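# Load the slotted block into the vise against jaw and stop

## Task

Take the block from the infeed plate and set it in the vise so it lies flat across the two low bars between the jaws, with its milled slot pointing downward, one long face pressed against the fixed jaw (the jaw not carried by the air cylinder's rod), and one end pressed against the work stop (the short rod between the jaws). The V-block may be used as a place to set the part down and take a new grip. Then release it and withdraw, finishing with both arms held in free space and touching nothing. Nothing may be knocked or put off the table.

## Robot and tools

ROBOT. Two FANUC CRX arms, left_arm and right_arm, each with a Robotiq 140 two-finger gripper and a wrist camera. Bases in the scene frame: left_arm at (+0.064, +0.318, 0) with quat_wxyz (+0.995, 0, 0, -0.096); right_arm at (-0.058, -0.395, 0) with quat_wxyz (+0.997, 0, 0, -0.078). The names are labels only and do not match sides of any picture.

FRAME. One shared scene frame, in metres: origin on the table top midway between the arms, +z up, +x out over the table, left_arm on the +y side. In each gripper's own frame the fingers point along +z and open and shut along y. end_effector_position is the spot between the pads when they are closed; closed fingertips stick out about 33 mm past it, fully open ones about 9 mm. While closing, the tips travel roughly 24 mm further from the arm, so keep that clearance over a surface. Reported hand positions can be somewhat off, more so at long reach.

THE ROW. Every motion command is a row of 20 numbers: left_arm x, y, z, qw, qx, qy, qz, then left gripper position, force_limit, speed, then the same ten for right_arm. Both arms are always in the row. x, y, z and the quaternion (w first) are an absolute pose for that gripper's end_effector_position and orientation in the scene frame, not an offset. The three gripper numbers each lie in [-1, 1]. position: +1 is fully open (140 mm), about -0.8 is where the pads touch, -1 closes until blocked. force_limit: roughly 14 N at -1, 60 N at 0, 107 N at +1. speed: gap changes at about 30 mm/s at -1, 140 at 0, 250 at +1. To leave a gripper unchanged, repeat its last three numbers (0 is a real command). To hold an arm still, resend the exact pose from the last result before it stopped, plus its gripper numbers; to keep an orientation, resend the same target quaternion each time rather than the drifted reported one.

LIMITS ON TARGETS. A call is refused outright (nothing sent) if a target lies over 0.6 m from that arm's last reported position along any gripper axis. Each control step the command is trimmed to within 70 mm and 16 degrees of the measured pose; when position and orientation conflict, position wins. After an action ends the arm only continues to its last trimmed pose, so read the result and send the remainder. Elbows stop short of full extension.

TOOLS.
execute_actions: {"actions": [...], "pictures": bool}. The list holds at most one item. Empty list: just report the state. Action: {"rows": [[20 numbers], ...], "steps": n} with 1 to 15 rows and steps up to 15 (default 15), each step 1/30 s, one row per step, last row repeated. Wait: {"steps": n} up to 300, counted from the previous result, time spent replying included. Pictures come by default.
move: {"target": [20 numbers], "speed": m/s}. Drives each gripper in a straight line to its absolute pose; speed 0.002 to 0.5, default 0.25, turning capped at twice that in rad/s. Paths last 0.5 to 10 s and finish together; they do not avoid obstacles or the other arm, and the hand may lag, stray or overshoot the speed near full stretch. Gripper numbers are sent at the start. Its result adds a "move:" line with the ending (done, off_target, moving, held, fault) and any limits (paced = pose trimmed; held = some steps blocked, after which the arm may surge), plus each gripper's remaining distance.
wait: {"seconds": 0 to 10}; sends nothing new.
zoom_image: {"camera": one of cam_head_left, cam_head_right, cam_left_wrist, cam_right_wrist, "region": [x0, y0, x1, y1]} in pixels of that 672x504 image, top-left origin, at most 504 by 504.
read_manual: {"section": "licences"}; only licence text, no motion.
finished_scene: {"scene": current scene number}; ends and grades the scene, irreversibly. Call it only when the part is placed and both arms are clear.

RESULTS. The state line gives left_arm: ... | right_arm: ... with each gripper's position and quat_wxyz. object_status: 0 moving, 1 blocked while opening, 2 blocked while closing (a grip), 3 reached target or pads met (thin items may still be held). Check for 2 after closing. Blocked fingers stay put until the position number changes by 0.01 or more; to squeeze harder, raise force_limit and switch position between -1 and -0.98. position_measured is in counts, 3 open to 230 pads touching, not linear in mm. "pose unreachable" means the clearance check altered or blocked that arm's command; HELD flags the affected steps. A "Hand target" line shows where each arm is currently being driven. The simulation keeps running while you compose a reply.

SAFETY. Arms are stiff: aiming even slightly beyond a firm contact can trigger a fault, and faster moves hit harder. A joint torque at its limit (144 N m for waist, shoulder, elbow; 36 N m for the three wrist joints, held weight included) or an external force of 150 N halts that arm for 10 s and drops the rest of the call. Holding loads heats motors; a MOTOR HOT line warns before an over-temperature brake stop. Keep the arms from striking or pressing each other. A held part may get brief random tugs, so grip firmly. Avoid drops, slips, slamming the part into the jaws or stop, and anything leaving the table. Approach contacts slowly and press only lightly.

Each tool is called after ">>>" as a command line: name --argument value for each argument, lists and objects as JSON in quotes; but a table of rows of numbers goes row by row, as --pt "numbers of a row", without its own name.

## Session

>>> execute_actions --actions '[]'

>>> zoom_image --camera "cam_head_left" --region '[150,100,550,400]'

Scene clock: 0.00 s of 6600.00 s.
left_arm: end_effector_position=(+0.6474, -0.2355, +0.3558) position_measured=3 object_status=3 end_effector_quat_wxyz=(+0.404, -0.215, +0.701, -0.547) | right_arm: end_effector_position=(+0.0960, -0.6652, +0.2496) position_measured=3 object_status=3 end_effector_quat_wxyz=(-0.026, -0.453, +0.891, +0.003)
Joint positions: left_arm=[-0.768  0.137 -0.074 -1.943 -0.347  1.651] | right_arm=[-0.413 -0.354 -0.282  0.042 -1.673 -0.057]
Joint velocities: left_arm=[-0.     0.001  0.    -0.     0.002 -0.   ] | right_arm=[-0.     0.    -0.001  0.    -0.     0.   ]
Hand target (left_arm): +0.647, -0.236, +0.356; +0.404, -0.215, +0.701, -0.547
Hand target (right_arm): +0.096, -0.665, +0.250; -0.026, -0.453, +0.891, +0.003

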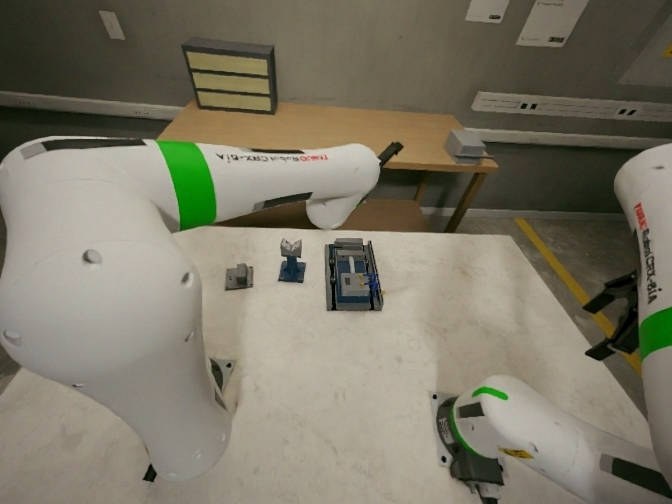

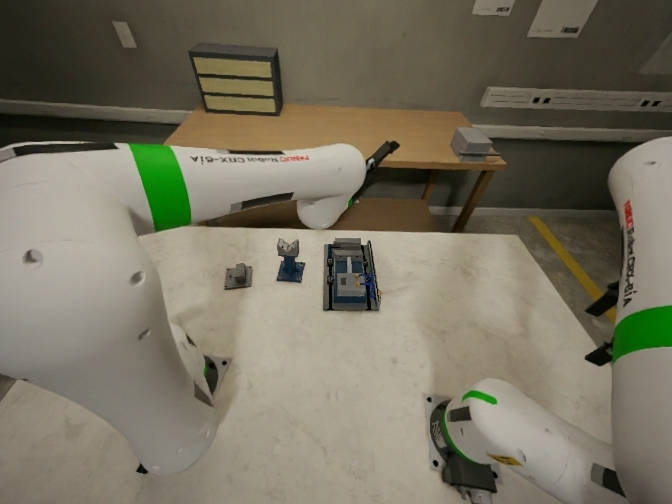

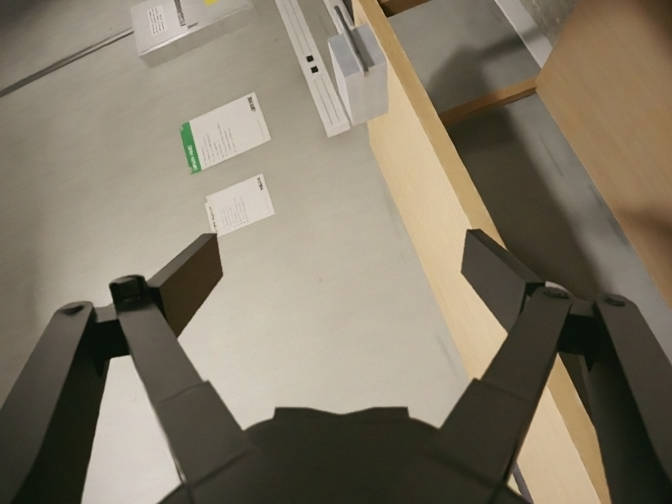

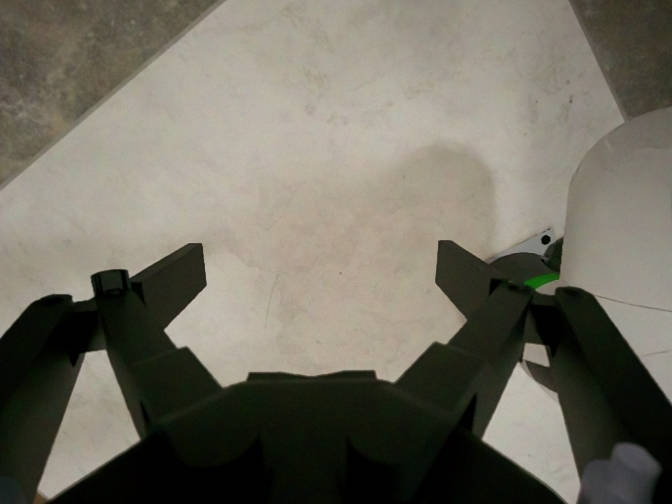

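Region (150, 100, 550, 400) of cam_head_left's 672x504 image, scaled by 1.260, with more detail than that image has; it fills the top 378 rows of this view, and the rest is white.

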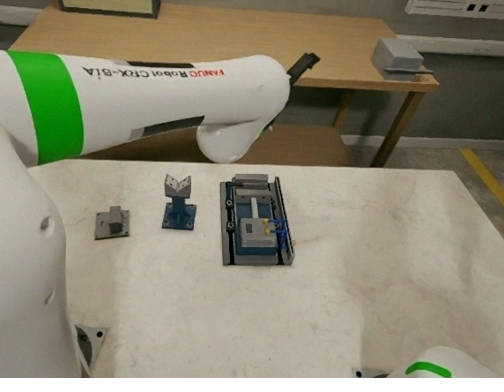

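>>> move --target '[0.43,0.2,0.27,0,0,1,0,1,0,0,0.096,-0.665,0.25,-0.026,-0.453,0.891,0.003,1,0,0]' --speed 0.4

>>> zoom_image --camera "cam_head_left" --region '[300,225,400,320]'

Scene clock: 7.40 s of 6600.00 s.
left_arm: end_effector_position=(+0.4296, +0.2014, +0.2706) position_measured=3 object_status=3 end_effector_quat_wxyz=(+0.000, -0.003, +1.000, +0.002) | right_arm: end_effector_position=(+0.0960, -0.6650, +0.2500) position_measured=3 object_status=3 end_effector_quat_wxyz=(-0.026, -0.453, +0.891, +0.003)
Joint positions: left_arm=[-0.465 -0.164 -0.077 -3.144  1.66   2.234] | right_arm=[-0.413 -0.354 -0.282  0.042 -1.674 -0.057]
Joint velocities: left_arm=[ 0.002  0.001  0.     0.001  0.001 -0.   ] | right_arm=[-0.     0.    -0.    -0.001  0.    -0.   ]
Hand target (left_arm): +0.430, +0.201, +0.271; +0.000, -0.003, +1.000, +0.002
Hand target (right_arm): +0.096, -0.665, +0.250; -0.026, -0.453, +0.891, +0.003
Off the commanded pose (left_arm): 0.002 m, 0 deg.
Off the commanded pose (right_arm): 0.000 m, 0 deg.
After step 90, 1.87 s passed at rest.
move: done; limits=paced
camera_calibration (this result's frames):
cam_left_wrist: T_world_to_cam=[[0.021785, 0.999742, -0.00646625, -0.204744], [0.928362, -0.0178284, 0.371248, -0.492156], [0.371037, -0.0140907, -0.928511, 0.282011], [0, 0, 0, 1]] pos_world=[0.356723, 0.19989, 0.443239]
cam_right_wrist: T_world_to_cam=[[-0.804142, 0.592131, 0.0523114, 0.452251], [0.585816, 0.774471, 0.238778, 0.404962], [0.100874, 0.222656, -0.969664, 0.572074], [0, 0, 0, 1]] pos_world=[0.0687337, -0.708799, 0.434366]

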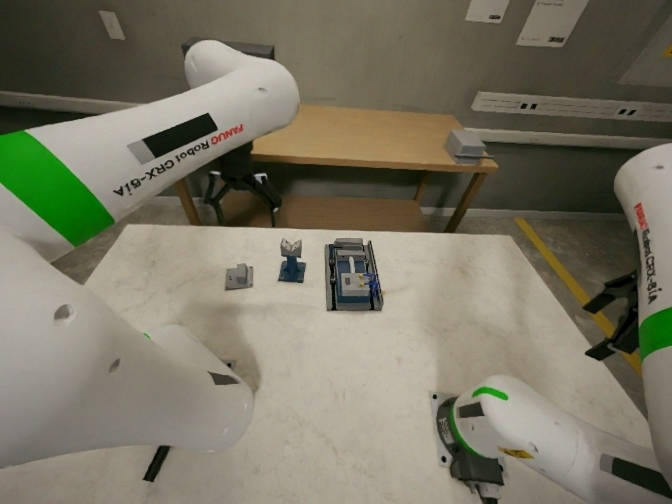

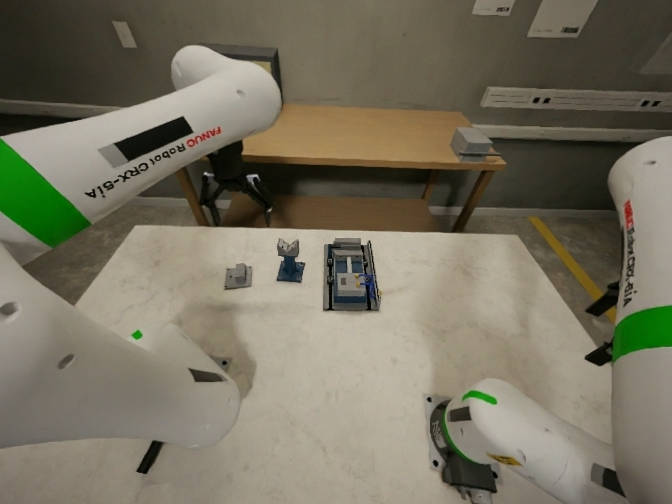

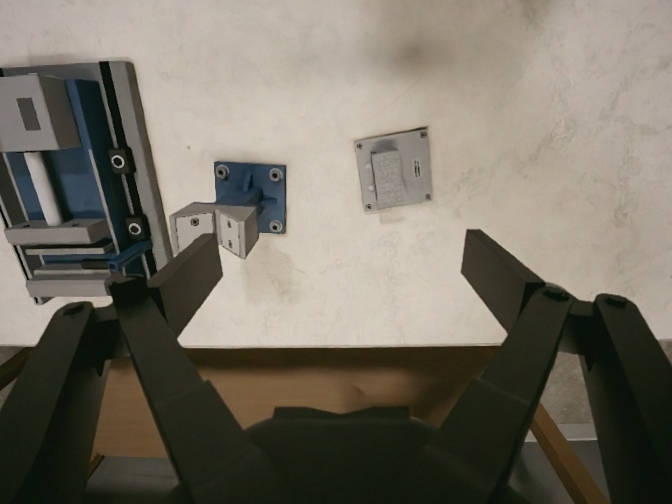

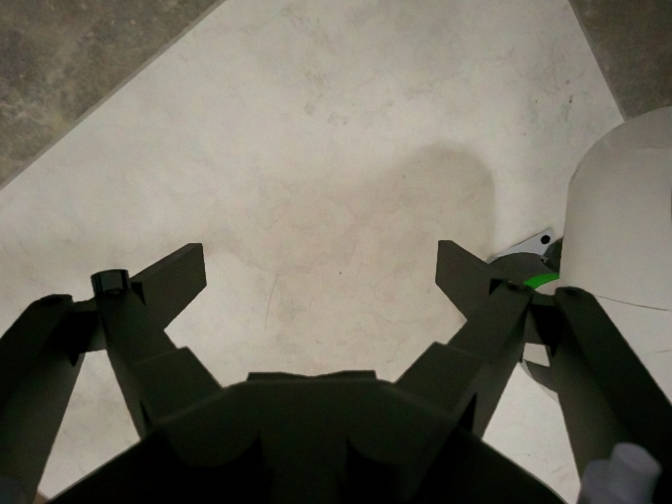

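Region (300, 225, 400, 320) of cam_head_left's 672x504 image, scaled by 5.040, with more detail than that image has; it fills the top 479 rows of this view, and the rest is white.

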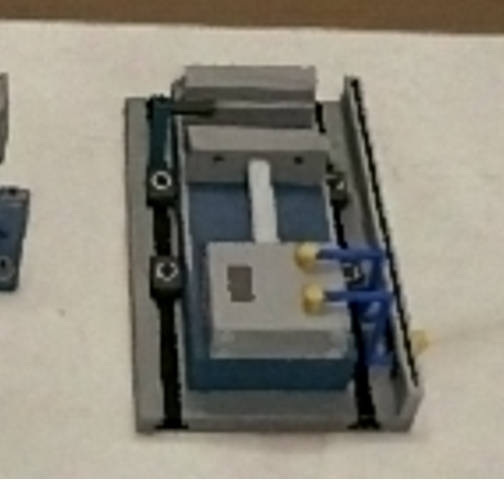

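>>> zoom_image --camera "cam_left_wrist" --region '[330,110,450,230]'

>>> zoom_image --camera "cam_head_right" --region '[215,230,315,300]'

Region (330, 110, 450, 230) of cam_left_wrist's 672x504 image, scaled by 4.200, with more detail than that image has.

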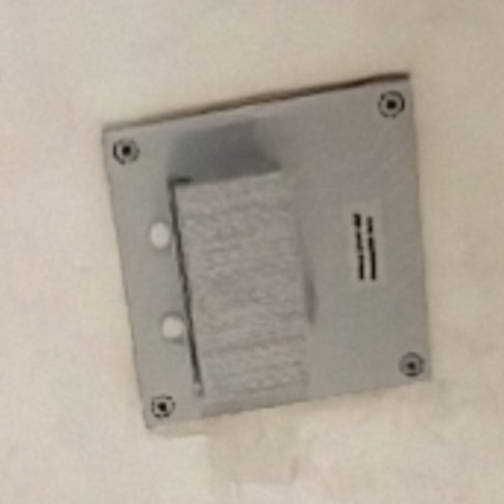

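Region (215, 230, 315, 300) of cam_head_right's 672x504 image, scaled by 5.040, with more detail than that image has; it fills the top 353 rows of this view, and the rest is white.

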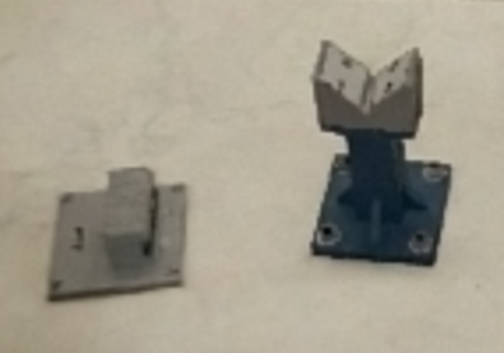

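>>> move --target '[0.418,0.31,0.085,0.289,0.606,0.697,-0.251,0.4,0,0,0.096,-0.665,0.25,-0.026,-0.453,0.891,0.003,1,0,0]' --speed 0.4

Scene clock: 34.47 s of 6600.00 s.
left_arm: end_effector_position=(+0.4170, +0.3077, +0.0854) position_measured=78 object_status=3 end_effector_quat_wxyz=(+0.289, +0.606, +0.696, -0.254) | right_arm: end_effector_position=(+0.0960, -0.6650, +0.2500) position_measured=3 object_status=3 end_effector_quat_wxyz=(-0.026, -0.453, +0.891, +0.003)
Joint positions: left_arm=[ 0.6    0.079 -0.342 -2.383  1.458 -0.482] | right_arm=[-0.413 -0.354 -0.282  0.042 -1.674 -0.057]
Joint velocities: left_arm=[ 0.001  0.001  0.001 -0.     0.    -0.001] | right_arm=[ 0.    -0.     0.    -0.001 -0.     0.   ]
Hand target (left_arm): +0.417, +0.308, +0.085; +0.289, +0.606, +0.696, -0.254
Hand target (right_arm): +0.096, -0.665, +0.250; -0.026, -0.453, +0.891, +0.003
Off the commanded pose (left_arm): 0.003 m, 0 deg.
Off the commanded pose (right_arm): 0.000 m, 0 deg.
After step 90, 21.47 s passed at rest.
move: done
camera_calibration (this result's frames):
cam_left_wrist: T_world_to_cam=[[0.993895, 0.10994, 0.00921622, -0.444831], [0.034448, -0.388607, 0.92076, 0.0301495], [0.10481, -0.914821, -0.390022, 0.458369], [0, 0, 0, 1]] pos_world=[0.393035, 0.479947, 0.155113]
cam_right_wrist: T_world_to_cam=[[-0.804142, 0.592131, 0.0523105, 0.452252], [0.585816, 0.774471, 0.238778, 0.404962], [0.100875, 0.222655, -0.969664, 0.572075], [0, 0, 0, 1]] pos_world=[0.0687337, -0.708799, 0.434367]

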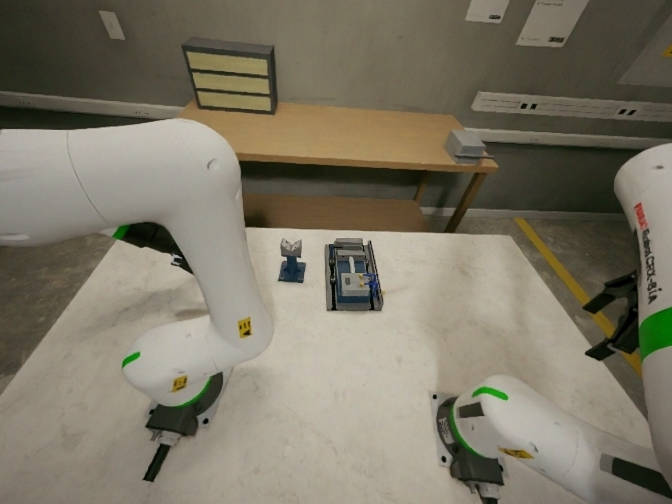

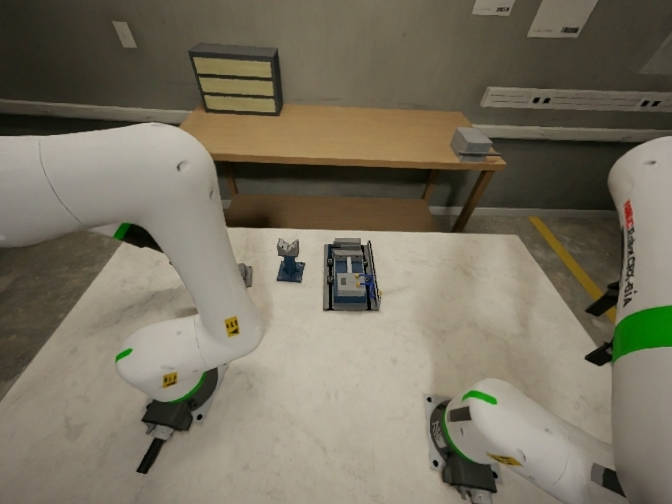

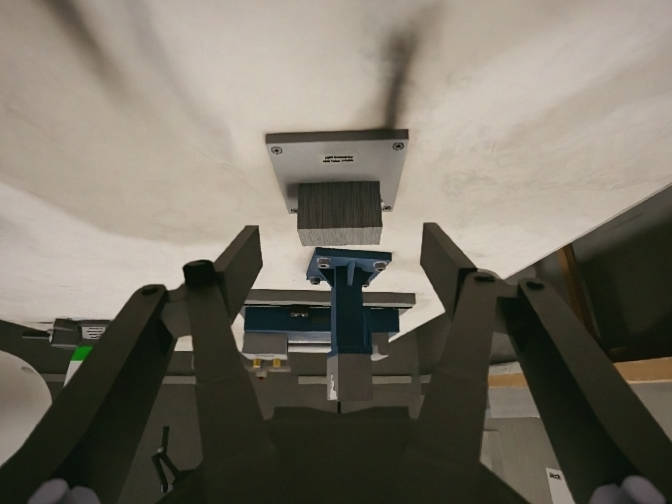

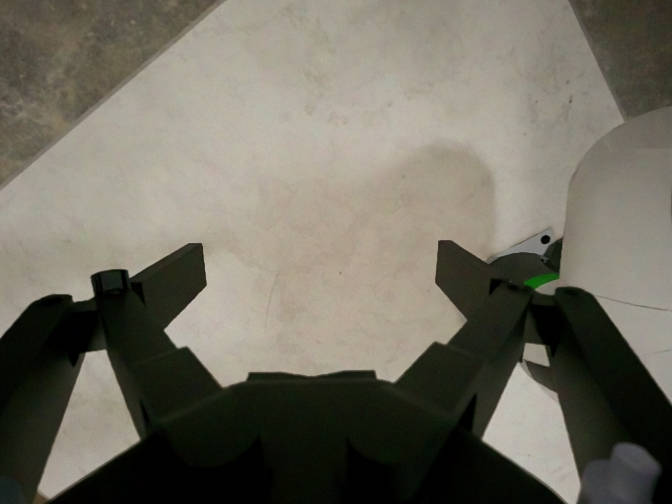

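>>> move --target '[0.419,0.271,0.045,0.289,0.606,0.697,-0.251,0.4,0,0,0.096,-0.665,0.25,-0.026,-0.453,0.891,0.003,1,0,0]' --speed 0.08

>>> move --target '[0.419,0.271,0.045,0.289,0.606,0.697,-0.251,-1,0.3,0,0.096,-0.665,0.25,-0.026,-0.453,0.891,0.003,1,0,0]'

>>> move --target '[0.419,0.3,0.2,0.289,0.606,0.697,-0.251,-1,0.3,0,0.096,-0.665,0.25,-0.026,-0.453,0.891,0.003,1,0,0]'

Scene clock: 47.60 s of 6600.00 s.
left_arm: end_effector_position=(+0.4189, +0.2711, +0.0450) position_measured=78 object_status=3 end_effector_quat_wxyz=(+0.289, +0.606, +0.697, -0.251) | right_arm: end_effector_position=(+0.0960, -0.6650, +0.2500) position_measured=3 object_status=3 end_effector_quat_wxyz=(-0.026, -0.453, +0.891, +0.003)
Joint positions: left_arm=[ 0.516  0.102 -0.422 -2.342  1.326 -0.501] | right_arm=[-0.413 -0.354 -0.282  0.042 -1.674 -0.057]
Joint velocities: left_arm=[-0.     0.     0.     0.     0.001 -0.   ] | right_arm=[ 0.    -0.    -0.    -0.001  0.     0.   ]
Hand target (left_arm): +0.419, +0.271, +0.045; +0.289, +0.606, +0.697, -0.251
Hand target (right_arm): +0.096, -0.665, +0.250; -0.026, -0.453, +0.891, +0.003
Off the commanded pose (left_arm): 0.000 m, 0 deg.
Off the commanded pose (right_arm): 0.000 m, 0 deg.
After step 90, 9.13 s passed at rest.
move: done
camera_calibration (this result's frames):
cam_left_wrist: T_world_to_cam=[[0.993513, 0.11301, 0.0126872, -0.443174], [0.032954, -0.392882, 0.918998, 0.0548579], [0.108841, -0.912619, -0.394057, 0.406859], [0, 0, 0, 1]] pos_world=[0.394208, 0.442943, 0.115534]
cam_right_wrist: T_world_to_cam=[[-0.804142, 0.592131, 0.0523102, 0.452252], [0.585816, 0.774471, 0.238778, 0.404962], [0.100875, 0.222655, -0.969664, 0.572075], [0, 0, 0, 1]] pos_world=[0.0687338, -0.708799, 0.434367]

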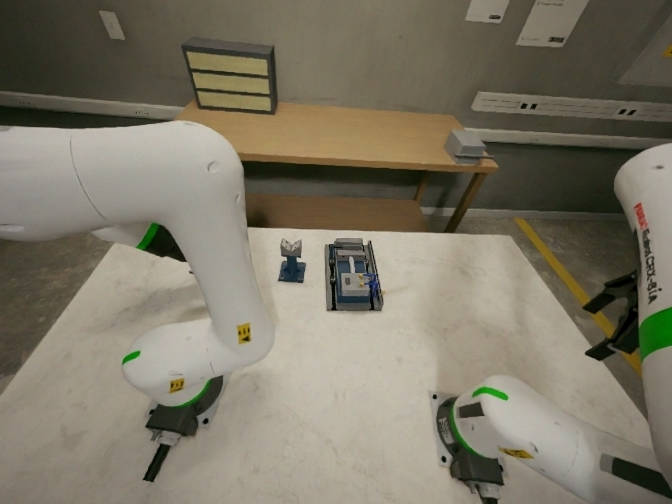

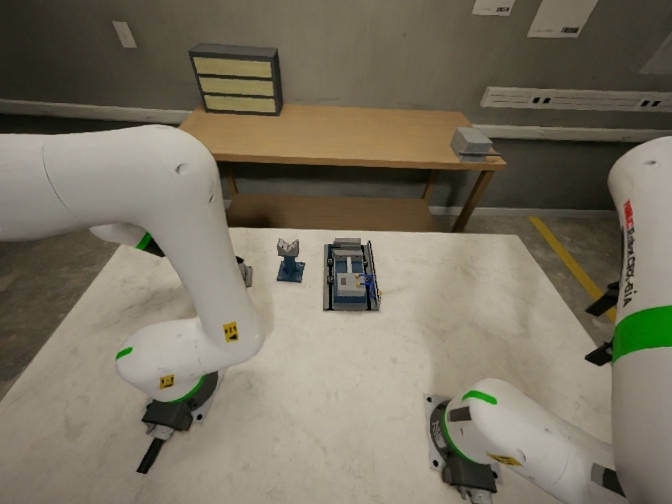

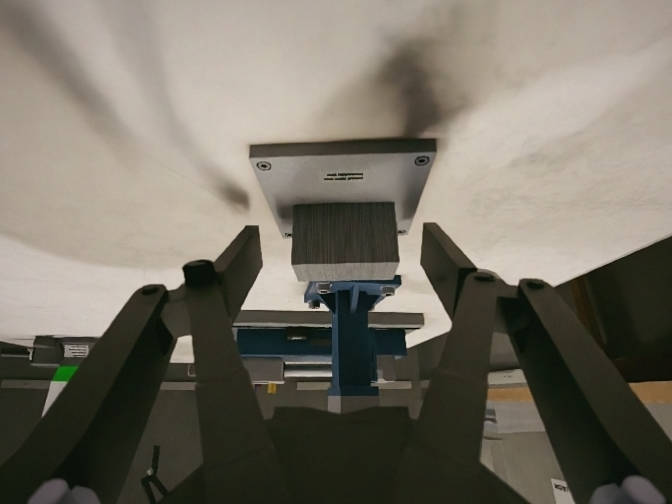

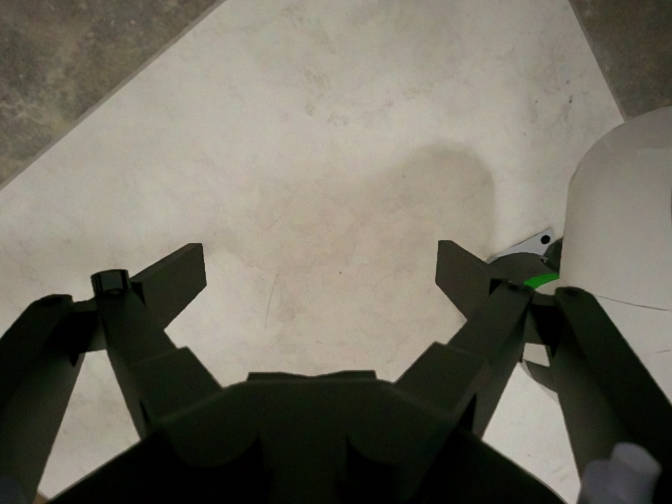

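Scene clock: 48.30 s of 6600.00 s.
left_arm: end_effector_position=(+0.4190, +0.2710, +0.0450) position_measured=144 object_status=2 end_effector_quat_wxyz=(+0.289, +0.606, +0.697, -0.251) | right_arm: end_effector_position=(+0.0960, -0.6650, +0.2500) position_measured=3 object_status=3 end_effector_quat_wxyz=(-0.026, -0.453, +0.891, +0.003)
Joint positions: left_arm=[ 0.516  0.102 -0.422 -2.342  1.326 -0.501] | right_arm=[-0.413 -0.354 -0.282  0.042 -1.674 -0.057]
Joint velocities: left_arm=[-0.     0.001  0.001 -0.     0.     0.   ] | right_arm=[-0.    -0.001 -0.001  0.    -0.    -0.   ]
Hand target (left_arm): +0.419, +0.271, +0.045; +0.289, +0.606, +0.697, -0.251
Hand target (right_arm): +0.096, -0.665, +0.250; -0.026, -0.453, +0.891, +0.003
Off the commanded pose (left_arm): 0.000 m, 0 deg.
Off the commanded pose (right_arm): 0.000 m, 0 deg.
move: done
camera_calibration (this result's frames):
cam_left_wrist: T_world_to_cam=[[0.993525, 0.112899, 0.0126891, -0.443167], [0.0329022, -0.392835, 0.91902, 0.0548509], [0.108741, -0.912652, -0.394006, 0.406798], [0, 0, 0, 1]] pos_world=[0.394257, 0.442846, 0.115495]
cam_right_wrist: T_world_to_cam=[[-0.804142, 0.592131, 0.0523102, 0.452252], [0.585815, 0.774471, 0.238778, 0.404962], [0.100875, 0.222656, -0.969664, 0.572075], [0, 0, 0, 1]] pos_world=[0.0687338, -0.708799, 0.434367]

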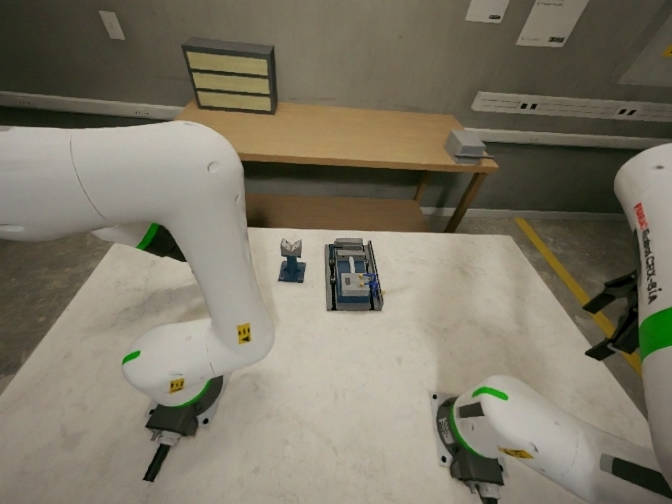

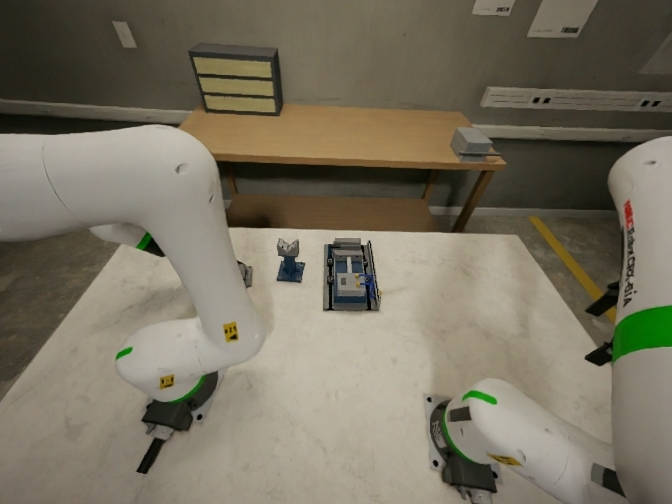

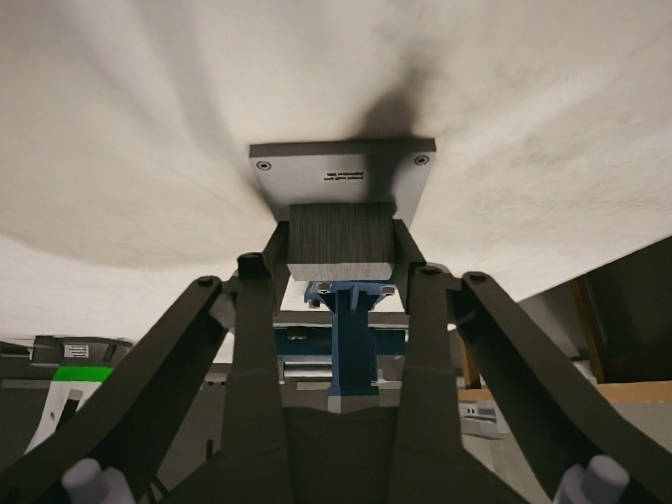

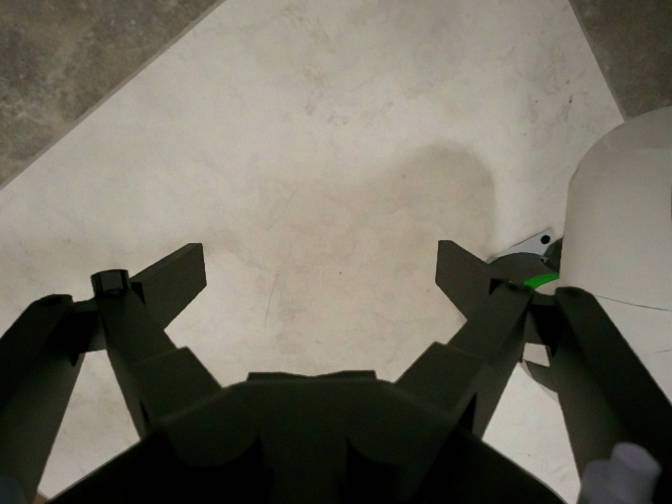

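Scene clock: 49.33 s of 6600.00 s.
left_arm: end_effector_position=(+0.4192, +0.3001, +0.1996) position_measured=144 object_status=2 end_effector_quat_wxyz=(+0.289, +0.606, +0.697, -0.251) | right_arm: end_effector_position=(+0.0960, -0.6650, +0.2500) position_measured=3 object_status=3 end_effector_quat_wxyz=(-0.026, -0.453, +0.891, +0.003)
Joint positions: left_arm=[ 0.578 -0.079 -0.203 -2.383  1.654 -0.262] | right_arm=[-0.413 -0.354 -0.282  0.042 -1.674 -0.057]
Joint velocities: left_arm=[-0.     0.001  0.001  0.     0.001  0.001] | right_arm=[-0.    -0.001 -0.    -0.     0.    -0.   ]
Hand target (left_arm): +0.419, +0.300, +0.200; +0.289, +0.606, +0.697, -0.251
Hand target (right_arm): +0.096, -0.665, +0.250; -0.026, -0.453, +0.891, +0.003
Off the commanded pose (left_arm): 0.000 m, 0 deg.
Off the commanded pose (right_arm): 0.000 m, 0 deg.
move: done
camera_calibration (this result's frames):
cam_left_wrist: T_world_to_cam=[[0.993471, 0.113416, 0.0123146, -0.448667], [0.0335228, -0.393401, 0.918756, -0.0758007], [0.109046, -0.912344, -0.394635, 0.494201], [0, 0, 0, 1]] pos_world=[0.394388, 0.471947, 0.270196]
cam_right_wrist: T_world_to_cam=[[-0.804142, 0.592131, 0.0523101, 0.452252], [0.585816, 0.774471, 0.238778, 0.404962], [0.100875, 0.222655, -0.969664, 0.572075], [0, 0, 0, 1]] pos_world=[0.0687338, -0.708799, 0.434367]

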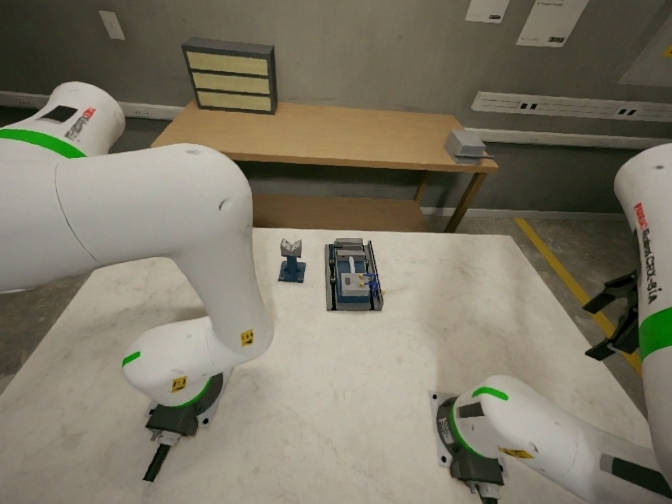

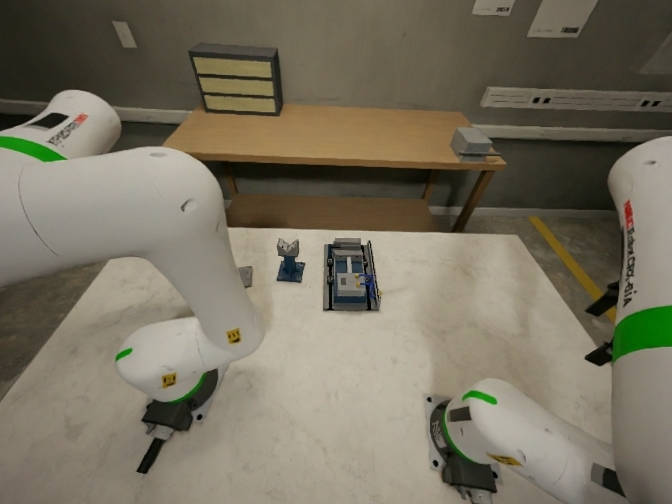

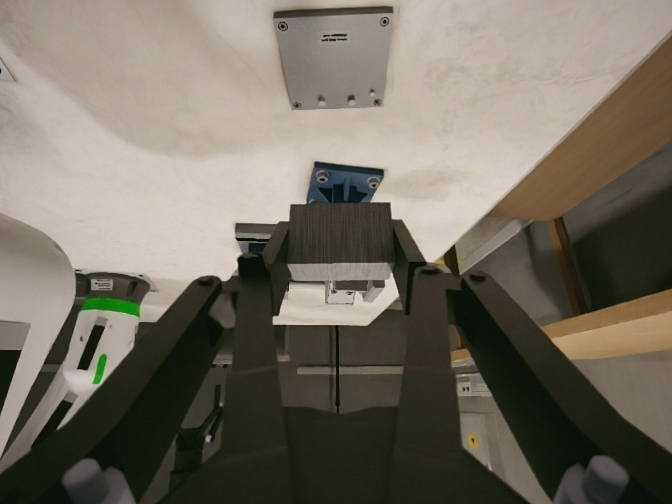

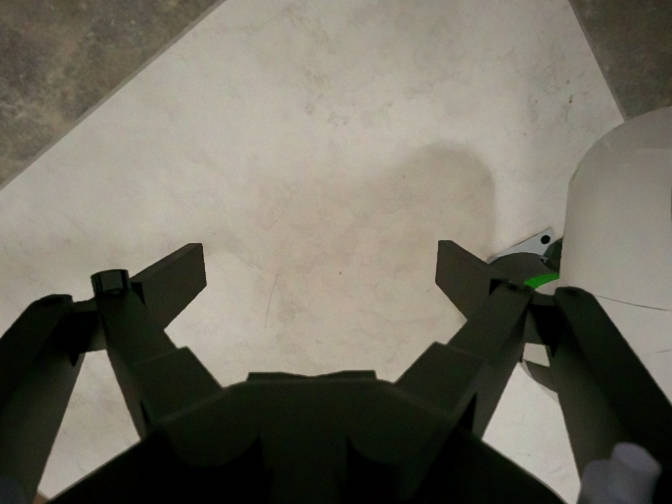

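>>> move --target '[0.45,-0.05,0.25,0.147,0.854,-0.354,0.354,-1,0.3,0,0.096,-0.665,0.25,-0.026,-0.453,0.891,0.003,1,0,0]' --speed 0.4

>>> move --target '[0.23,-0.2,0.05,0.271,0.653,-0.653,0.271,-1,0.3,0,0.096,-0.665,0.25,-0.026,-0.453,0.891,0.003,1,0,0]'

Scene clock: 63.90 s of 6600.00 s.
left_arm: end_effector_position=(+0.4523, -0.0476, +0.2490) position_measured=144 object_status=2 end_effector_quat_wxyz=(+0.180, +0.851, -0.372, +0.325) | right_arm: end_effector_position=(+0.0960, -0.6650, +0.2500) position_measured=3 object_status=3 end_effector_quat_wxyz=(-0.026, -0.453, +0.891, +0.003)
Joint positions: left_arm=[-0.879 -0.409 -0.587 -3.318  0.646 -1.225] | right_arm=[-0.413 -0.354 -0.282  0.042 -1.674 -0.057]
Joint velocities: left_arm=[ 0.003 -0.002 -0.002  0.    -0.003 -0.001] | right_arm=[-0.     0.001 -0.     0.    -0.001 -0.   ]
Hand target (left_arm): +0.452, -0.048, +0.249; +0.180, +0.851, -0.372, +0.325
Hand target (right_arm): +0.096, -0.665, +0.250; -0.026, -0.453, +0.891, +0.003
Off the commanded pose (left_arm): 0.003 m, 5 deg.
Off the commanded pose (right_arm): 0.000 m, 0 deg.
joint sent to its limit (left arm) — the command would take joint 4 (forearm roll) past its lower limit, so that joint was sent only as far as its limit.
After step 90, 7.73 s passed at rest.
move: off_target (left_arm)
camera_calibration (this result's frames):
cam_left_wrist: T_world_to_cam=[[-0.75953, -0.649359, 0.0380465, 0.30735], [-0.614501, 0.697117, -0.369346, 0.406649], [0.213315, -0.303909, -0.928513, 0.30755], [0, 0, 0, 1]] pos_world=[0.417722, 0.00956507, 0.424065]
cam_right_wrist: T_world_to_cam=[[-0.804142, 0.592131, 0.05231, 0.452252], [0.585815, 0.774471, 0.238778, 0.404962], [0.100875, 0.222655, -0.969664, 0.572075], [0, 0, 0, 1]] pos_world=[0.0687338, -0.708799, 0.434367]

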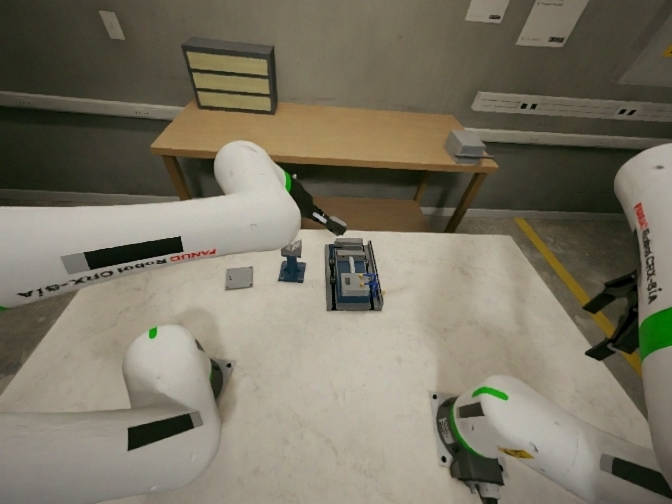

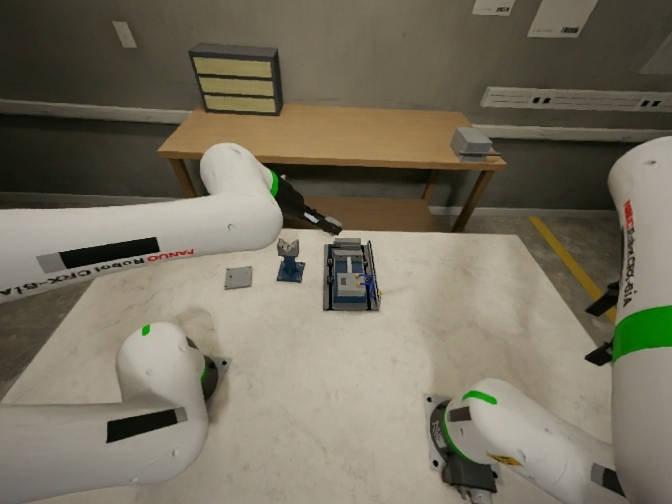

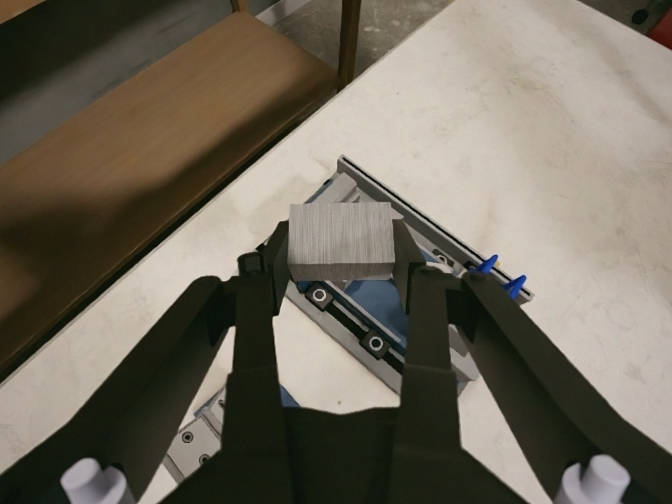

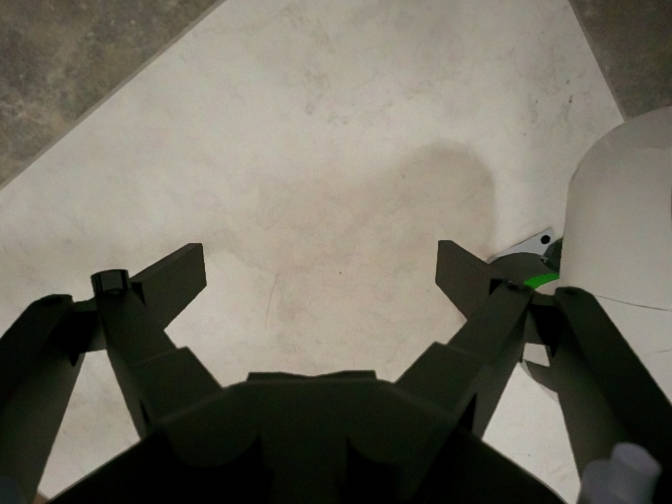

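Scene clock: 74.93 s of 6600.00 s.
left_arm: end_effector_position=(+0.3239, -0.1386, +0.1399) position_measured=144 object_status=2 end_effector_quat_wxyz=(+0.237, +0.744, -0.545, +0.305) | right_arm: end_effector_position=(+0.0960, -0.6650, +0.2500) position_measured=3 object_status=3 end_effector_quat_wxyz=(-0.026, -0.453, +0.891, +0.003)
Joint positions: left_arm=[-1.122 -0.338 -0.791 -3.192  0.325 -1.478] | right_arm=[-0.413 -0.354 -0.282  0.042 -1.674 -0.057]
Joint velocities: left_arm=[-0.    -0.     0.001  0.    -0.001 -0.   ] | right_arm=[ 0.    -0.     0.002 -0.001 -0.    -0.   ]
Hand target (left_arm): +0.324, -0.138, +0.140; +0.237, +0.744, -0.545, +0.305
Hand target (right_arm): +0.096, -0.665, +0.250; -0.026, -0.453, +0.891, +0.003
Off the commanded pose (left_arm): 0.144 m, 17 deg.
Off the commanded pose (right_arm): 0.000 m, 0 deg.
FORCE FAULT: contact force on the left arm reached its limit, and that arm stopped for 10 seconds. The contact can be on any part of that arm, not only on its tool. That arm's remaining commands of this call were not run. That arm holds still and accepts commands again. Move the arm away from the contact; if what it grips holds it there, let go first. Pushing or pulling that hard again can fault the arm again.
move: fault (left_arm); limits=paced
camera_calibration (this result's frames):
cam_left_wrist: T_world_to_cam=[[-0.959077, -0.283085, -0.00579128, 0.276472], [-0.256981, 0.878861, -0.401951, 0.26484], [0.118876, -0.384013, -0.915643, 0.223614], [0, 0, 0, 1]] pos_world=[0.306634, -0.0686218, 0.312804]
cam_right_wrist: T_world_to_cam=[[-0.804143, 0.592129, 0.0523106, 0.452251], [0.585814, 0.774472, 0.238778, 0.404963], [0.100874, 0.222656, -0.969664, 0.572075], [0, 0, 0, 1]] pos_world=[0.0687338, -0.708799, 0.434367]

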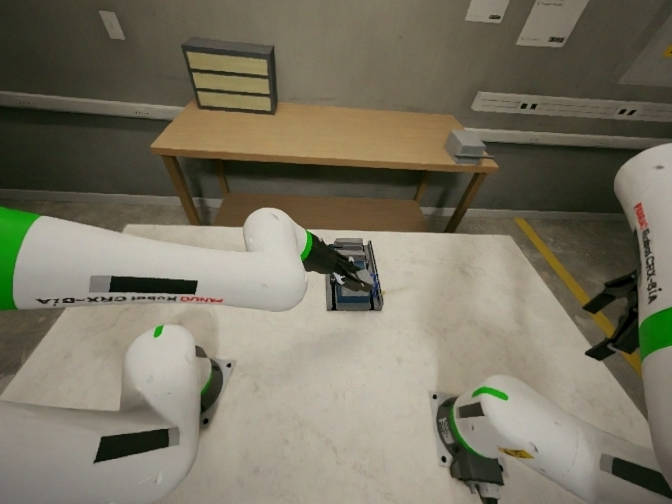

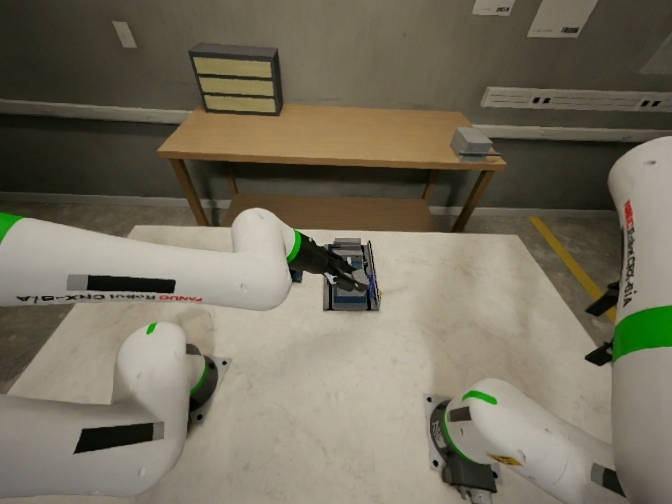

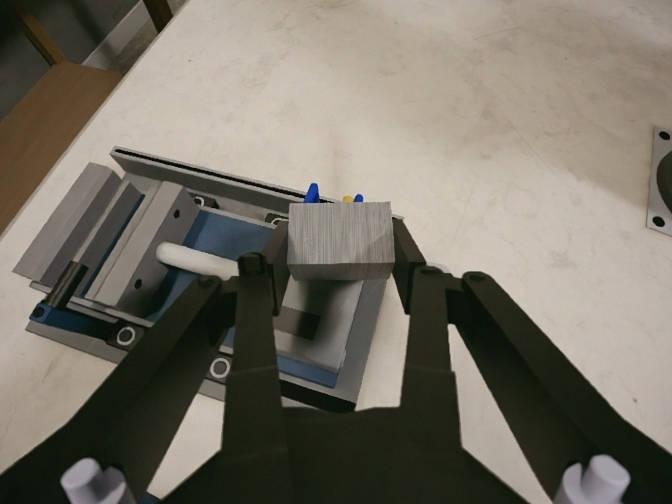

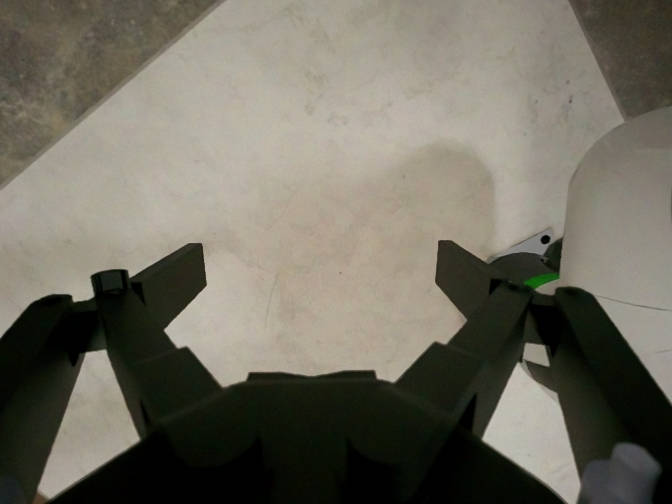

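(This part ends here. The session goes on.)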